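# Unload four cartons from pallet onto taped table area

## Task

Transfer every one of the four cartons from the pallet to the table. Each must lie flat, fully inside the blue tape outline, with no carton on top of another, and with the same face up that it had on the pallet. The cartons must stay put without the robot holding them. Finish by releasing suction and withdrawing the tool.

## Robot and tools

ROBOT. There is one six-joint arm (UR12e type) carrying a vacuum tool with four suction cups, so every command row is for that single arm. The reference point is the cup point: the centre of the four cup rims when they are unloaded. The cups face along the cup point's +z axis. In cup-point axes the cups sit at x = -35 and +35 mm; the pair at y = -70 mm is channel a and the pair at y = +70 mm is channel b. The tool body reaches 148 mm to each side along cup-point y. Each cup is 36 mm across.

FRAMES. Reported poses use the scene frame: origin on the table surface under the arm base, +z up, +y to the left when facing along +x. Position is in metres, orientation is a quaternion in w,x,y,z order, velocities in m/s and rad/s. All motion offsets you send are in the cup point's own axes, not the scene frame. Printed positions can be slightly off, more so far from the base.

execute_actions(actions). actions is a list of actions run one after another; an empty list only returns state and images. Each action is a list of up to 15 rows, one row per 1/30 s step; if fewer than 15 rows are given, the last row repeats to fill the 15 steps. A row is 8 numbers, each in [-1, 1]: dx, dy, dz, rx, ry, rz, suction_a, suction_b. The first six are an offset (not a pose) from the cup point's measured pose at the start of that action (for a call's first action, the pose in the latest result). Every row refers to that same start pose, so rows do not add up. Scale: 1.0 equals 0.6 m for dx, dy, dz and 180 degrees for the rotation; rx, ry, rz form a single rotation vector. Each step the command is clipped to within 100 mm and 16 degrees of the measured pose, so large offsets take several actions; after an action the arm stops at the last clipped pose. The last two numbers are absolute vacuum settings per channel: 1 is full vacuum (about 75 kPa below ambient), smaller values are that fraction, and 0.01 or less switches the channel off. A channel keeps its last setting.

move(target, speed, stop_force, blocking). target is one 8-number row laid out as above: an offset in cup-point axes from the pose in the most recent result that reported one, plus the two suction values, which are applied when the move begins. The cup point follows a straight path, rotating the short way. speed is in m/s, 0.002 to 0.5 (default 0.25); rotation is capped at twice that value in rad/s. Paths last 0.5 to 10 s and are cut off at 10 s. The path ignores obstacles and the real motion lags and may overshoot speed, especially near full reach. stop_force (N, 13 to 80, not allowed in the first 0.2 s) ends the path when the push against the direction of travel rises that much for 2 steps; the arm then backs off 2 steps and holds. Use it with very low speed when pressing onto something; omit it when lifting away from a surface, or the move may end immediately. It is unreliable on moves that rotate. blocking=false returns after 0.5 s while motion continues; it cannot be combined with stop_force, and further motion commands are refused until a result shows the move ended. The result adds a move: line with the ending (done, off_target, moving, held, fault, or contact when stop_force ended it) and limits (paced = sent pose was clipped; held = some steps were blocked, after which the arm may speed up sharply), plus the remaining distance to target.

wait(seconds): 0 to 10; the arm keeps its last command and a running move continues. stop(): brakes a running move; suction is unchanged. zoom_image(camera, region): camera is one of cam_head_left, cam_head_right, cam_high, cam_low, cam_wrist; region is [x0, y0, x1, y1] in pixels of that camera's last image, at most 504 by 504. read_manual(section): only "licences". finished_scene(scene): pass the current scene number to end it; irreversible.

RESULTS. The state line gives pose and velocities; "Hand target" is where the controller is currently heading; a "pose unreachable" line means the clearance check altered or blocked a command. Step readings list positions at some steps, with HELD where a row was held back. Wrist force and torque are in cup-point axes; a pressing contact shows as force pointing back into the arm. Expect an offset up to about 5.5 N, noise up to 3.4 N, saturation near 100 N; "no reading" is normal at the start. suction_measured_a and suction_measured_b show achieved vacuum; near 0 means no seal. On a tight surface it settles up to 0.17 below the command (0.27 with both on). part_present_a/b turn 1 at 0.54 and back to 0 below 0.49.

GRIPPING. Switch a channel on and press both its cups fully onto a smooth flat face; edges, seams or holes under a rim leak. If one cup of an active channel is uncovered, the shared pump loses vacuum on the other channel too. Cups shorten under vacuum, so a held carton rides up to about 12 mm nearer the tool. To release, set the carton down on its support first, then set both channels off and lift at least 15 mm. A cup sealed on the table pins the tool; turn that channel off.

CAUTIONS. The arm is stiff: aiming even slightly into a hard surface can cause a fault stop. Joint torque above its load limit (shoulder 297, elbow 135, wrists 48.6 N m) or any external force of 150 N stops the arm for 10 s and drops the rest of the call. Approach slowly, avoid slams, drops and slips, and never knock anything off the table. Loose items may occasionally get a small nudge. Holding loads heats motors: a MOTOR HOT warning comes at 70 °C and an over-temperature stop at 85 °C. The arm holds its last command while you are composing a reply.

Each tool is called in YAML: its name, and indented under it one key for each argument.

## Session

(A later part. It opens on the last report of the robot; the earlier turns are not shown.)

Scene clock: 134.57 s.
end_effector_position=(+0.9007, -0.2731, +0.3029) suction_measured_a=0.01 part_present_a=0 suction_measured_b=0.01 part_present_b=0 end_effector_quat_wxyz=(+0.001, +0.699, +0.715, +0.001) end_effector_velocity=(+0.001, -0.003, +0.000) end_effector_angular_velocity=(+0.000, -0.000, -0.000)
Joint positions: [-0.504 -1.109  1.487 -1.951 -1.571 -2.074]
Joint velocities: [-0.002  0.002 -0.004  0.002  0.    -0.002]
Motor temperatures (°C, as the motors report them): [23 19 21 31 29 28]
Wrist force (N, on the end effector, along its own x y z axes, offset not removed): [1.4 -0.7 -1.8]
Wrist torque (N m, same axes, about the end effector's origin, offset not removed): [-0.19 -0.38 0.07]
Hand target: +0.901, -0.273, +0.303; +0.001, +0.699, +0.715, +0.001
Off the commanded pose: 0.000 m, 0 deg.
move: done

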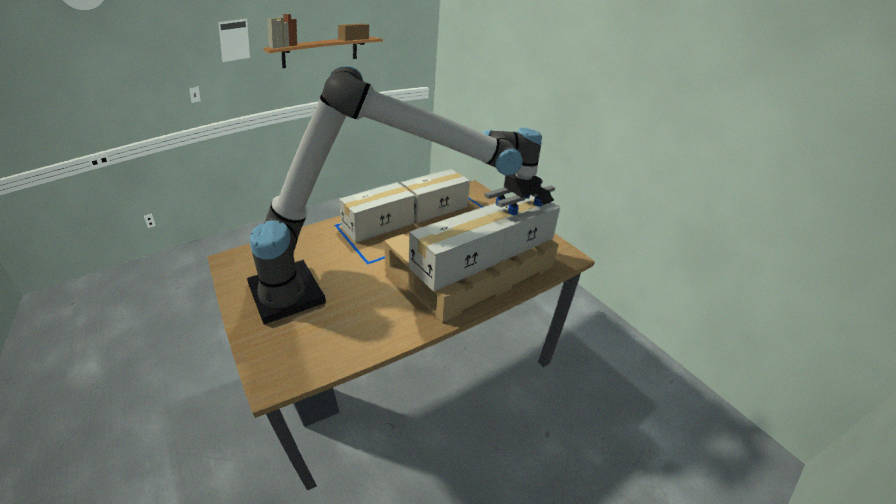

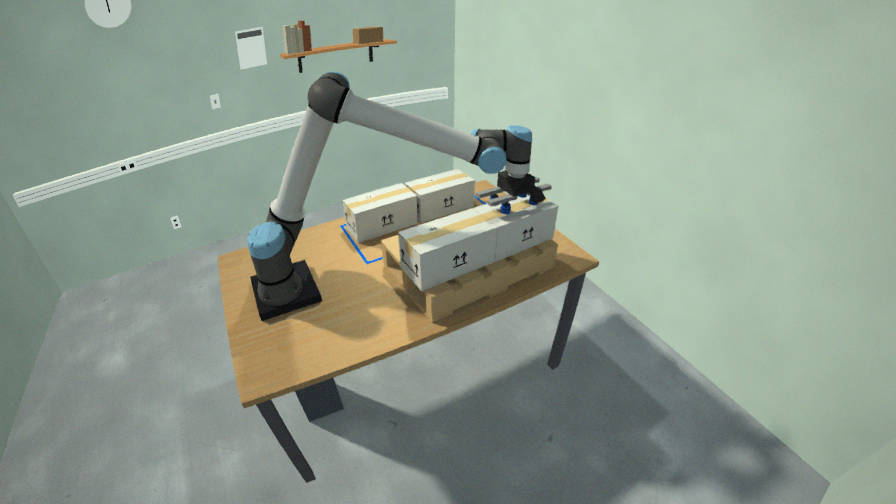

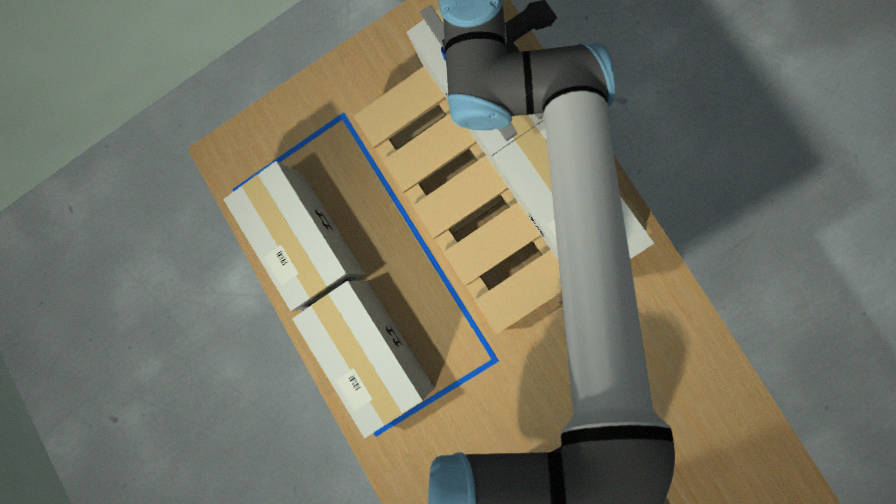

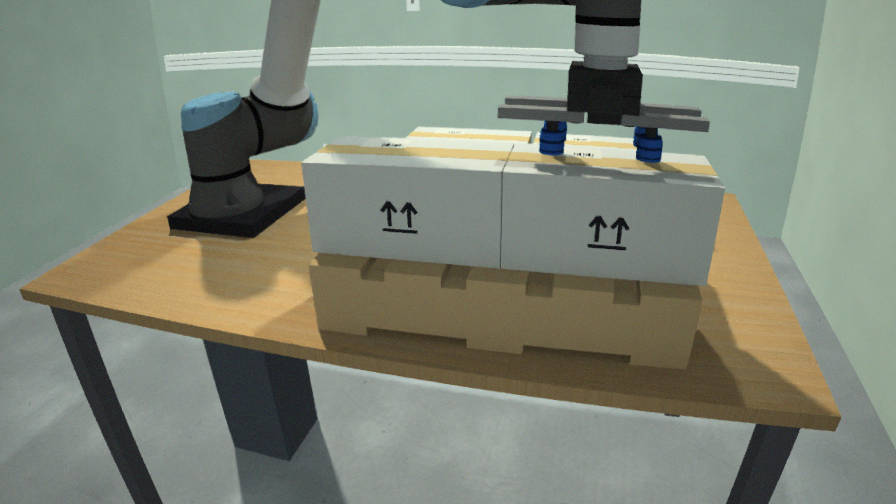

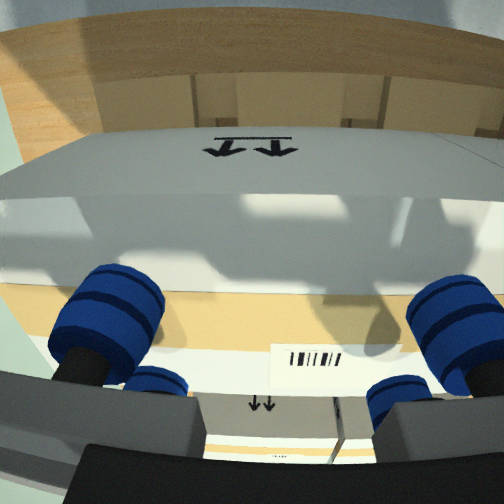

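move:
  target: [0.001,0,0.03,0,0,0,0,0]

move:
  target: [0,0,0.02,0,0,0,1,1]
  speed: 0.03
  stop_force: 20

wait:
  seconds: 0.4

move:
  target: [0,0,-0.035,0,0,0,1,1]
  speed: 0.1

move:
  target: [0.658,-0.023,0,0,0,0,1,1]
  speed: 0.4

Scene clock: 148.53 s.
end_effector_position=(+0.9007, -0.2725, +0.2852) suction_measured_a=0.01 part_present_a=0 suction_measured_b=0.01 part_present_b=0 end_effector_quat_wxyz=(+0.001, +0.699, +0.715, +0.001) end_effector_velocity=(+0.000, +0.001, -0.003) end_effector_angular_velocity=(+0.001, +0.000, +0.000)
Joint positions: [-0.503 -1.098  1.504 -1.979 -1.571 -2.074]
Joint velocities: [ 0.     0.002  0.003 -0.004  0.     0.   ]
Motor temperatures (°C, as the motors report them): [23 19 21 31 29 28]
Wrist force (N, on the end effector, along its own x y z axes, offset not removed): [1.5 -4.6 -1.2]
Wrist torque (N m, same axes, about the end effector's origin, offset not removed): [-0.81 -0.28 0.07]
Hand target: +0.901, -0.272, +0.285; +0.001, +0.699, +0.715, +0.001
Off the commanded pose: 0.000 m, 0 deg.
move: done

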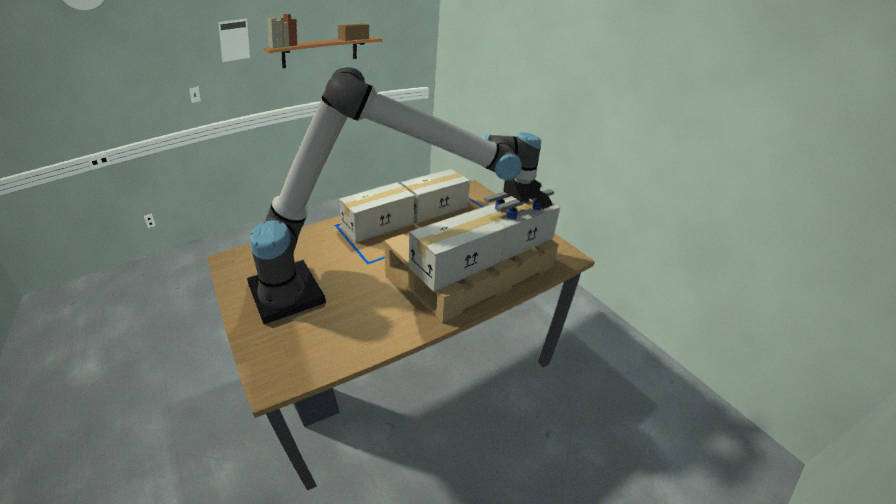

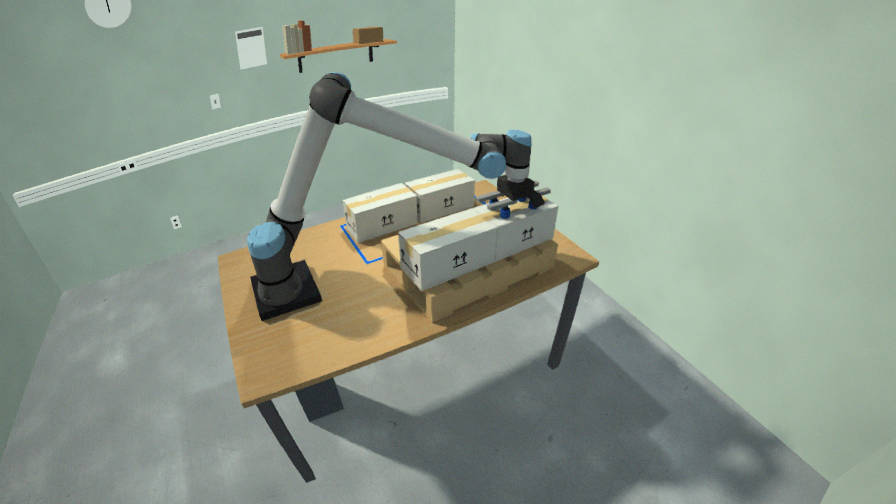

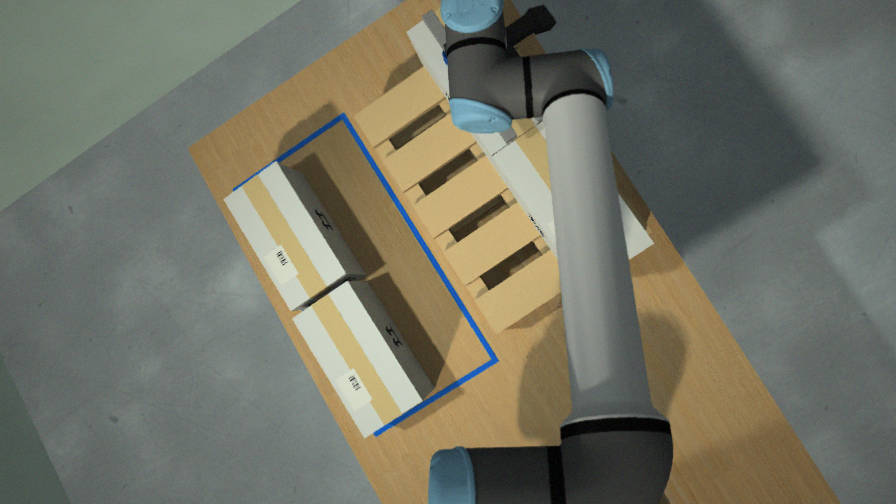

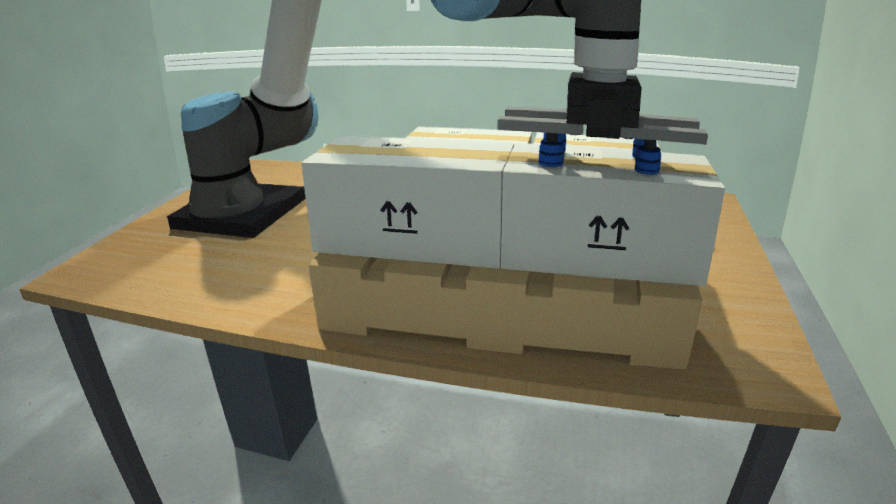

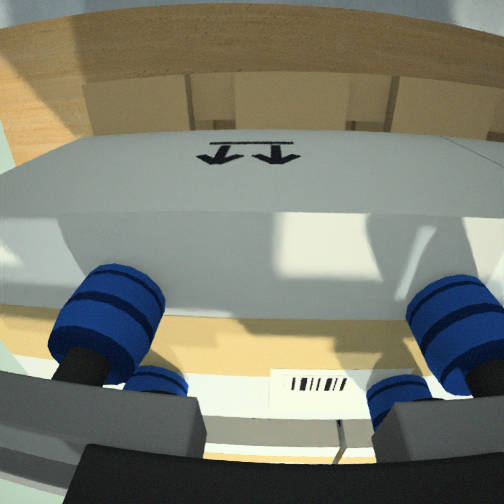

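Scene clock: 149.33 s.
end_effector_position=(+0.9007, -0.2725, +0.2735) suction_measured_a=0.45 part_present_a=0 suction_measured_b=0.45 part_present_b=0 end_effector_quat_wxyz=(+0.001, +0.699, +0.715, +0.001) end_effector_velocity=(+0.000, -0.001, -0.002) end_effector_angular_velocity=(-0.000, -0.002, -0.001)
Joint positions: [-0.503 -1.09   1.514 -1.997 -1.571 -2.074]
Joint velocities: [-0.001  0.002  0.001 -0.004  0.001  0.   ]
Motor temperatures (°C, as the motors report them): [23 19 21 31 29 28]
Wrist force (N, on the end effector, along its own x y z axes, offset not removed): [-1.0 -2.4 20.6]
Wrist torque (N m, same axes, about the end effector's origin, offset not removed): [-0.27 -0.11 0.06]
Hand target: +0.901, -0.273, +0.273; +0.001, +0.699, +0.715, +0.001
Off the commanded pose: 0.000 m, 0 deg.
move: done

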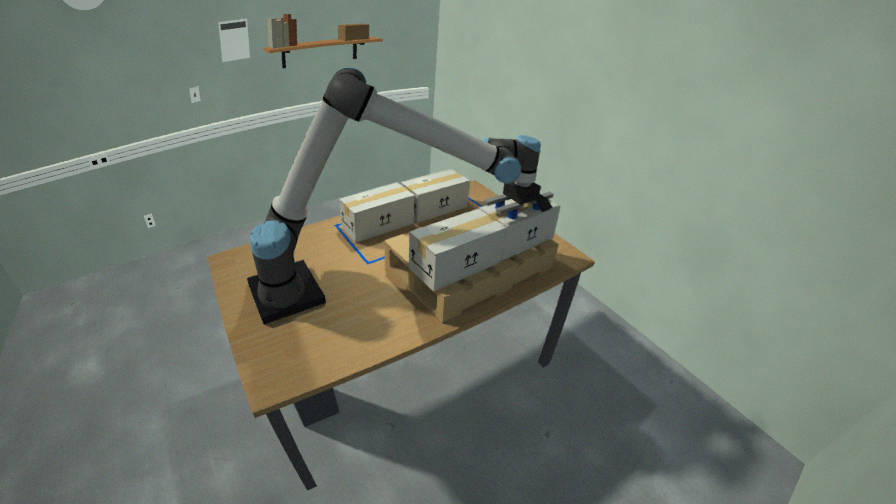

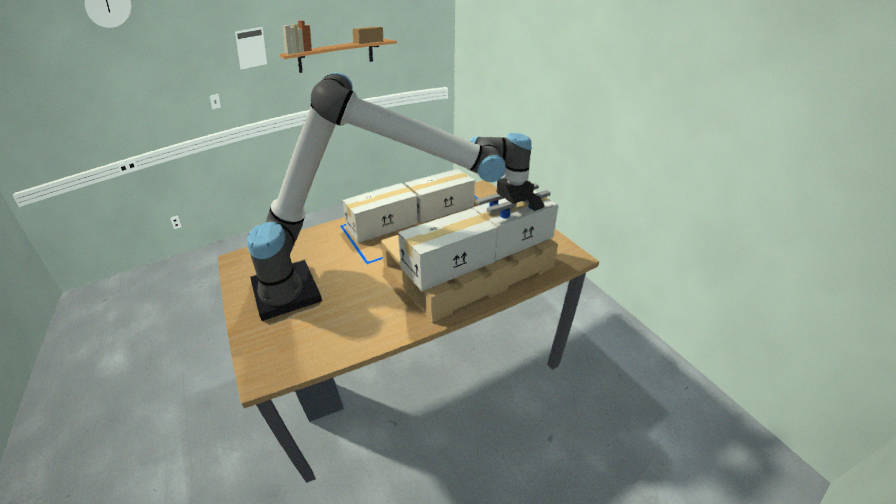

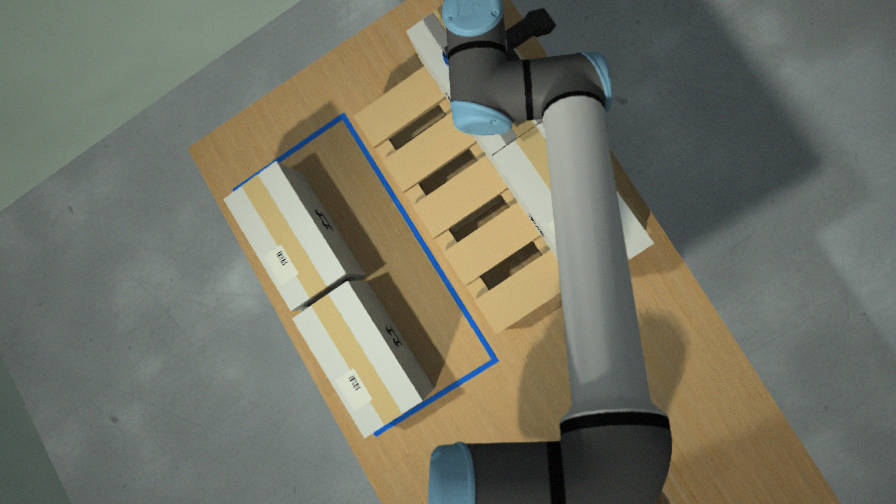

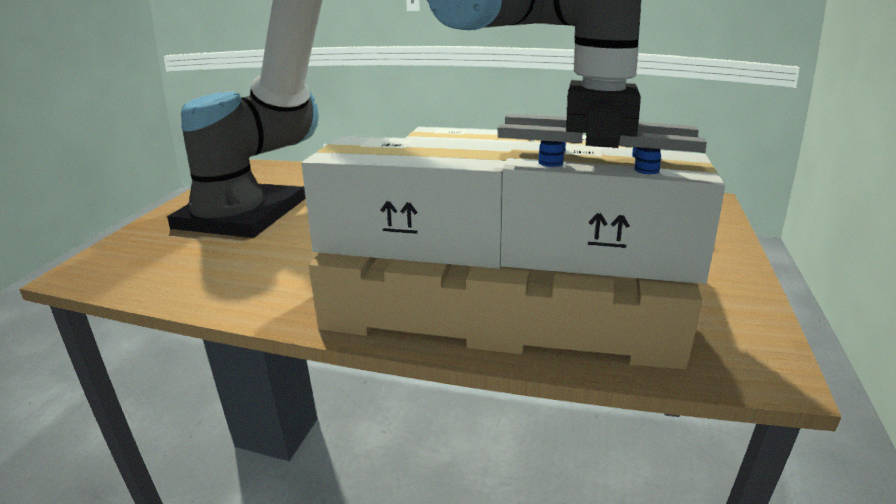

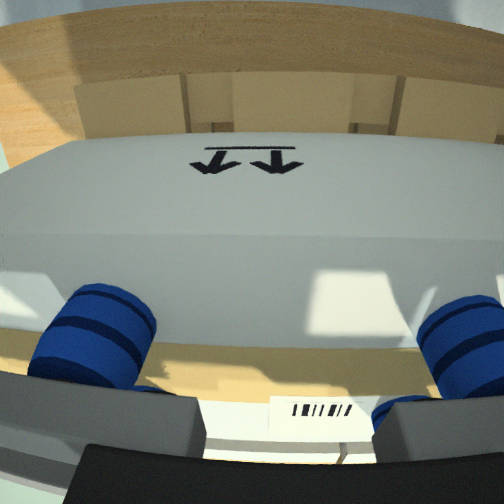

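Scene clock: 149.73 s.
end_effector_position=(+0.9007, -0.2725, +0.2732) suction_measured_a=0.69 part_present_a=1 suction_measured_b=0.69 part_present_b=1 end_effector_quat_wxyz=(+0.001, +0.699, +0.715, +0.001) end_effector_velocity=(+0.000, +0.000, -0.001) end_effector_angular_velocity=(+0.001, +0.000, +0.000)
Joint positions: [-0.503 -1.09   1.514 -1.998 -1.571 -2.074]
Joint velocities: [ 0.     0.001  0.    -0.     0.001 -0.   ]
Motor temperatures (°C, as the motors report them): [23 19 21 31 29 28]
Wrist force (N, on the end effector, along its own x y z axes, offset not removed): [-0.9 0.1 19.7]
Wrist torque (N m, same axes, about the end effector's origin, offset not removed): [-0.11 -0.04 0.14]
Hand target: +0.901, -0.273, +0.273; +0.001, +0.699, +0.715, +0.001
Off the commanded pose: 0.000 m, 0 deg.
wait: 0.40 s; at rest by 0.17 s

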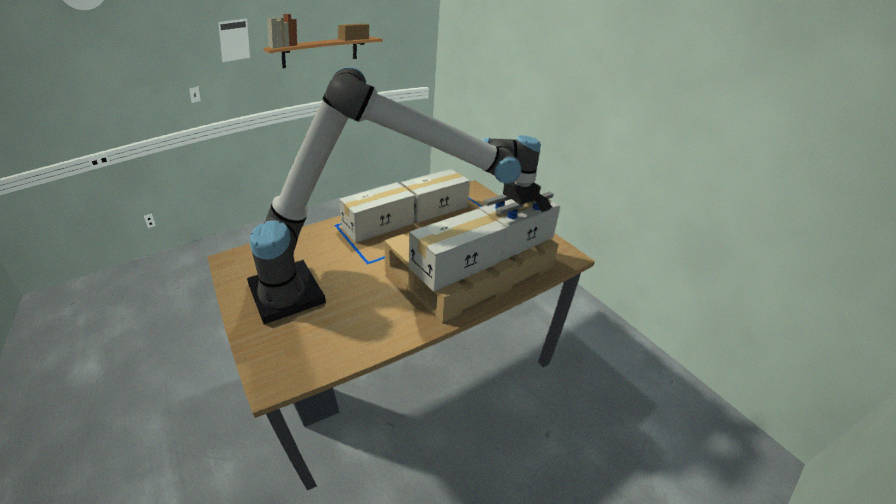

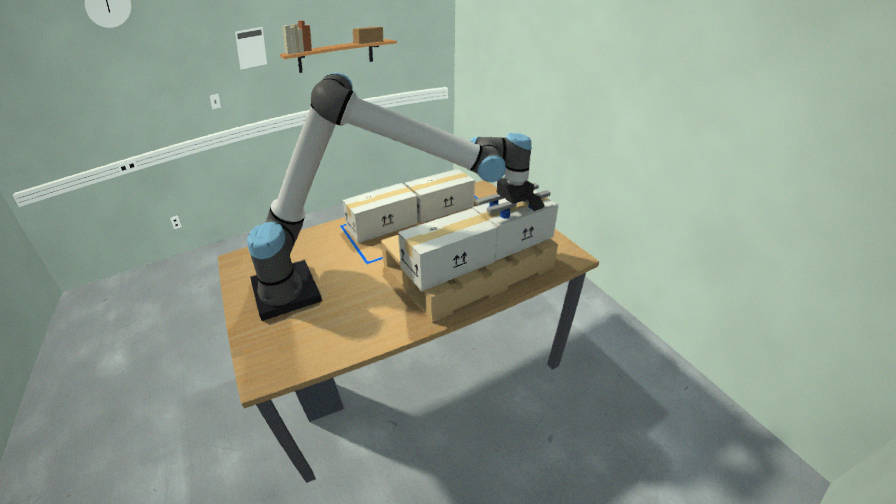

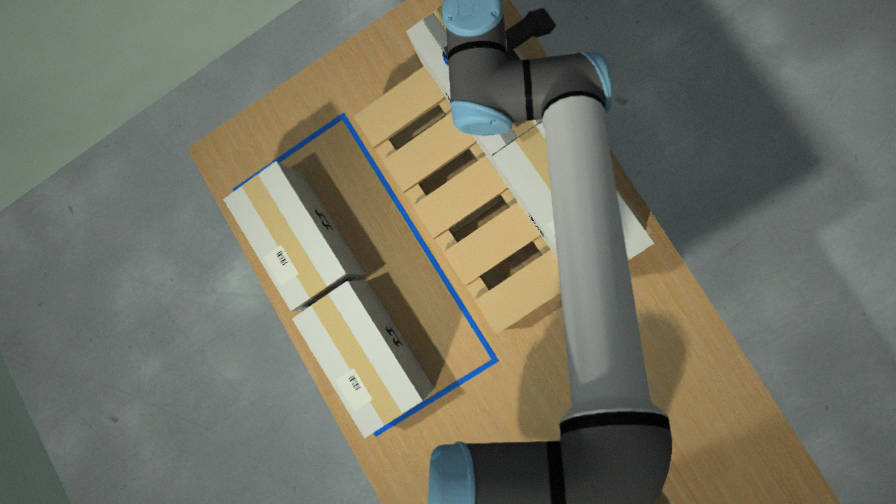

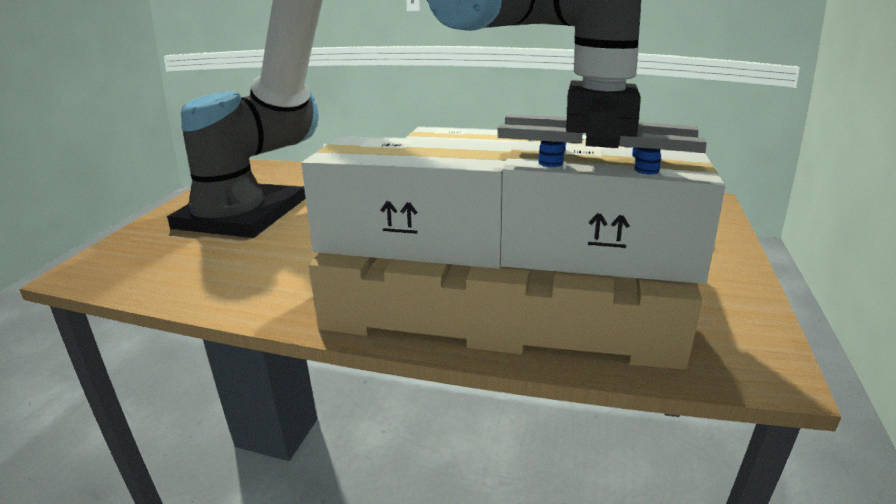

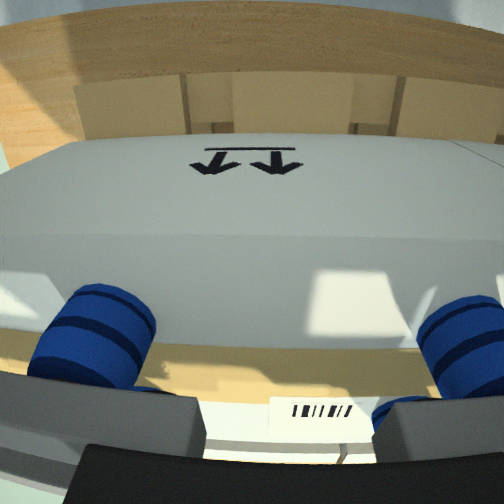

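Scene clock: 150.60 s.
end_effector_position=(+0.9007, -0.2725, +0.2939) suction_measured_a=0.76 part_present_a=1 suction_measured_b=0.76 part_present_b=1 end_effector_quat_wxyz=(+0.001, +0.699, +0.715, +0.001) end_effector_velocity=(+0.000, +0.001, +0.002) end_effector_angular_velocity=(+0.001, +0.000, +0.001)
Joint positions: [-0.503 -1.104  1.496 -1.966 -1.571 -2.074]
Joint velocities: [ 0.001 -0.001 -0.002  0.004  0.001  0.   ]
Motor temperatures (°C, as the motors report them): [23 19 21 31 29 28]
Wrist force (N, on the end effector, along its own x y z axes, offset not removed): [-2.1 -1.2 20.4]
Wrist torque (N m, same axes, about the end effector's origin, offset not removed): [-0.16 0.17 0.14]
Hand target: +0.901, -0.273, +0.294; +0.001, +0.699, +0.715, +0.001
Off the commanded pose: 0.000 m, 0 deg.
move: done

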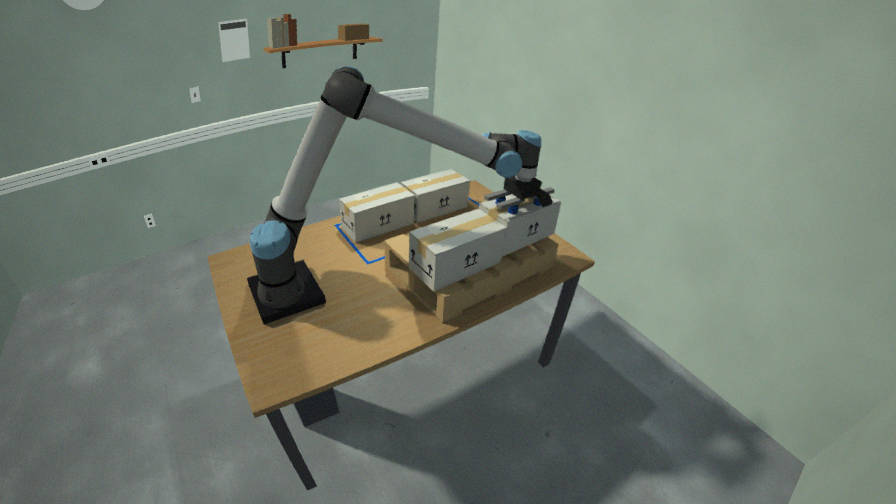

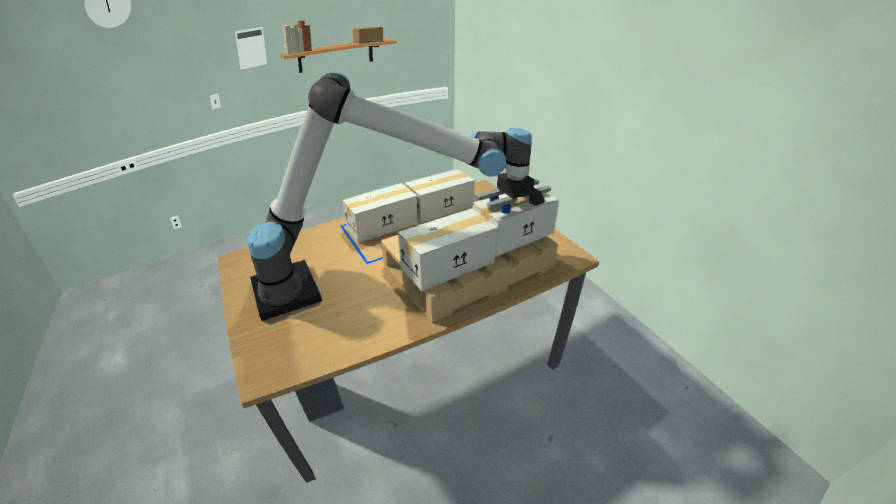

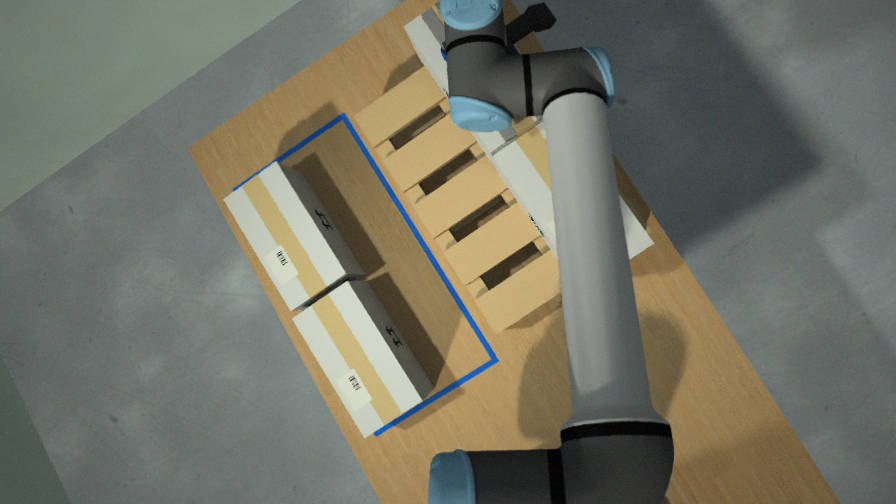

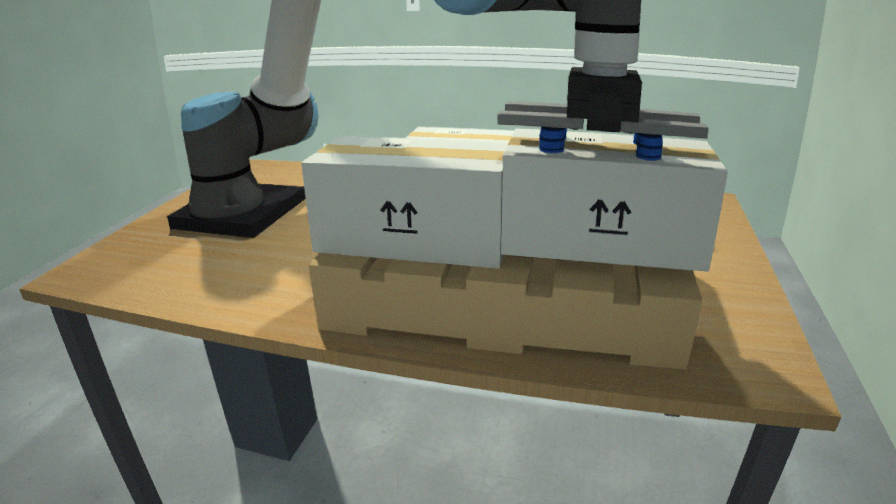

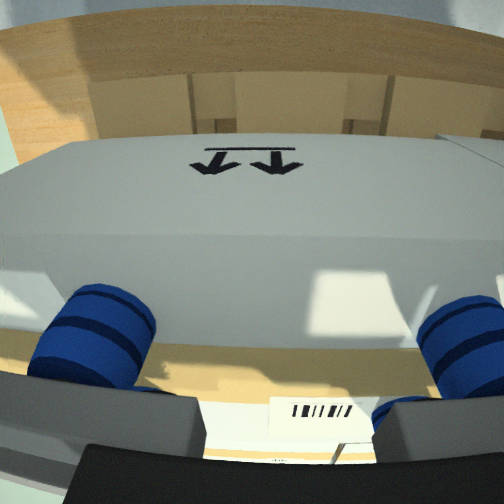

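Scene clock: 152.37 s.
end_effector_position=(+0.8776, +0.1213, +0.2937) suction_measured_a=0.76 part_present_a=1 suction_measured_b=0.76 part_present_b=1 end_effector_quat_wxyz=(+0.001, +0.699, +0.715, +0.001) end_effector_velocity=(+0.000, +0.003, -0.000) end_effector_angular_velocity=(+0.000, +0.000, +0.000)
Joint positions: [-0.083 -1.187  1.62  -2.007 -1.572 -1.654]
Joint velocities: [ 0.004  0.002 -0.001  0.     0.     0.004]
Motor temperatures (°C, as the motors report them): [23 19 21 31 29 28]
Wrist force (N, on the end effector, along its own x y z axes, offset not removed): [-0.8 -1.0 21.1]
Wrist torque (N m, same axes, about the end effector's origin, offset not removed): [-0.14 -0.02 0.02]
Hand target: +0.878, +0.122, +0.294; +0.001, +0.699, +0.715, +0.001
Off the commanded pose: 0.001 m, 0 deg.
move: done

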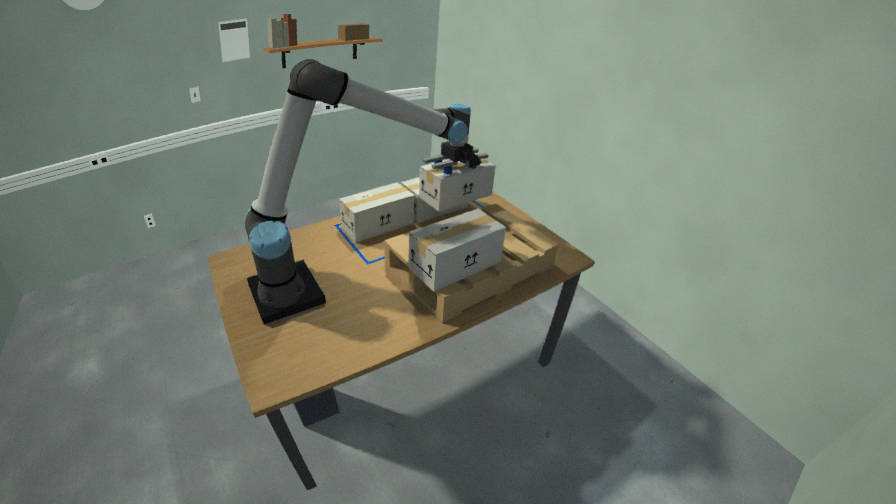

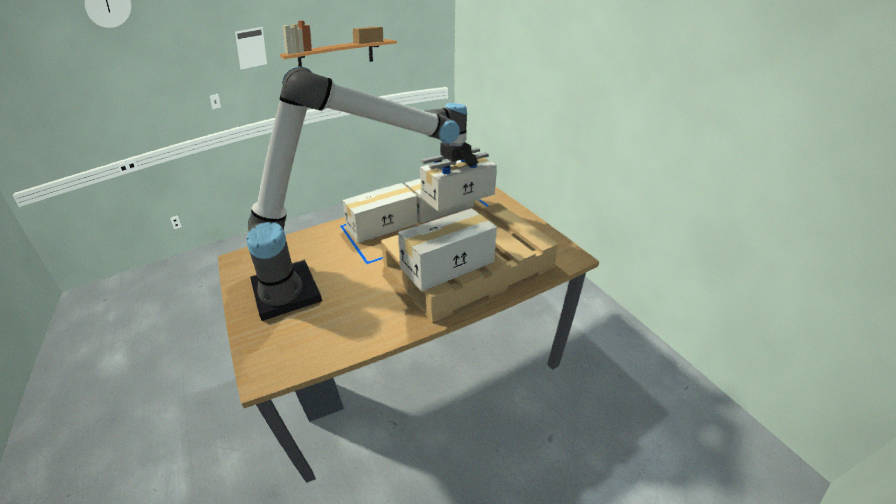

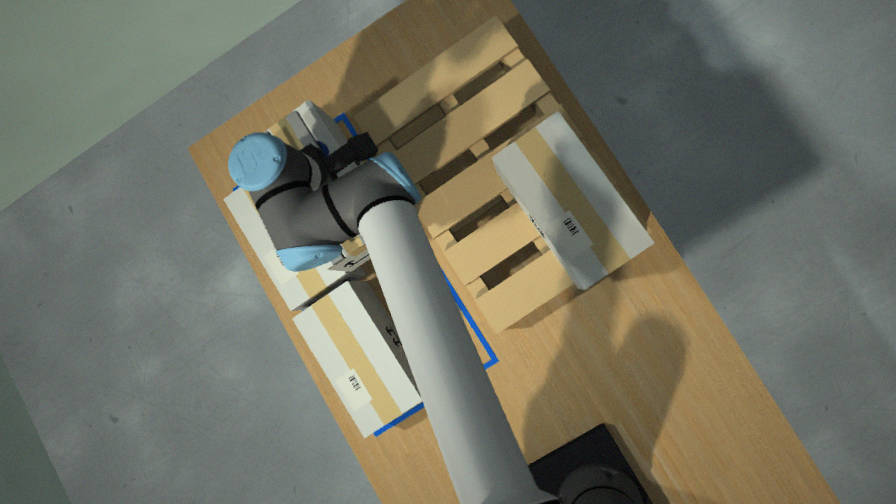

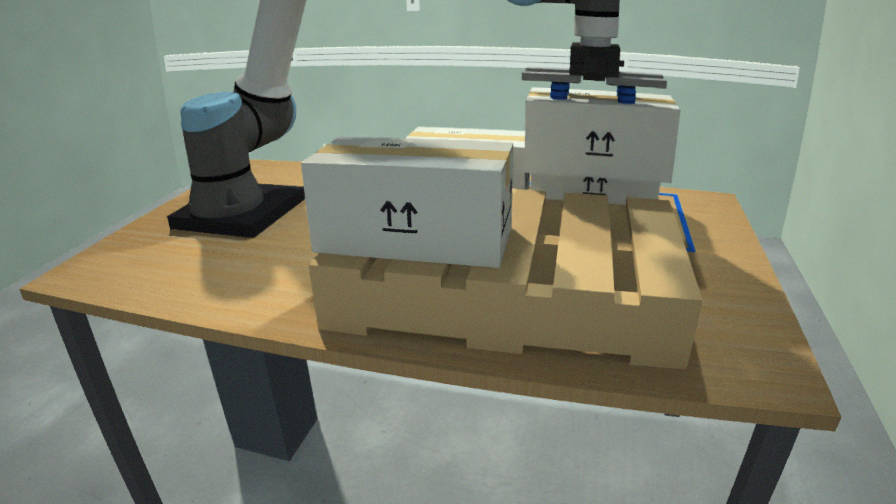

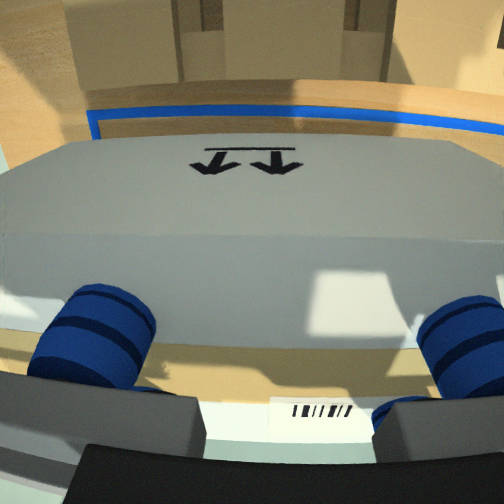

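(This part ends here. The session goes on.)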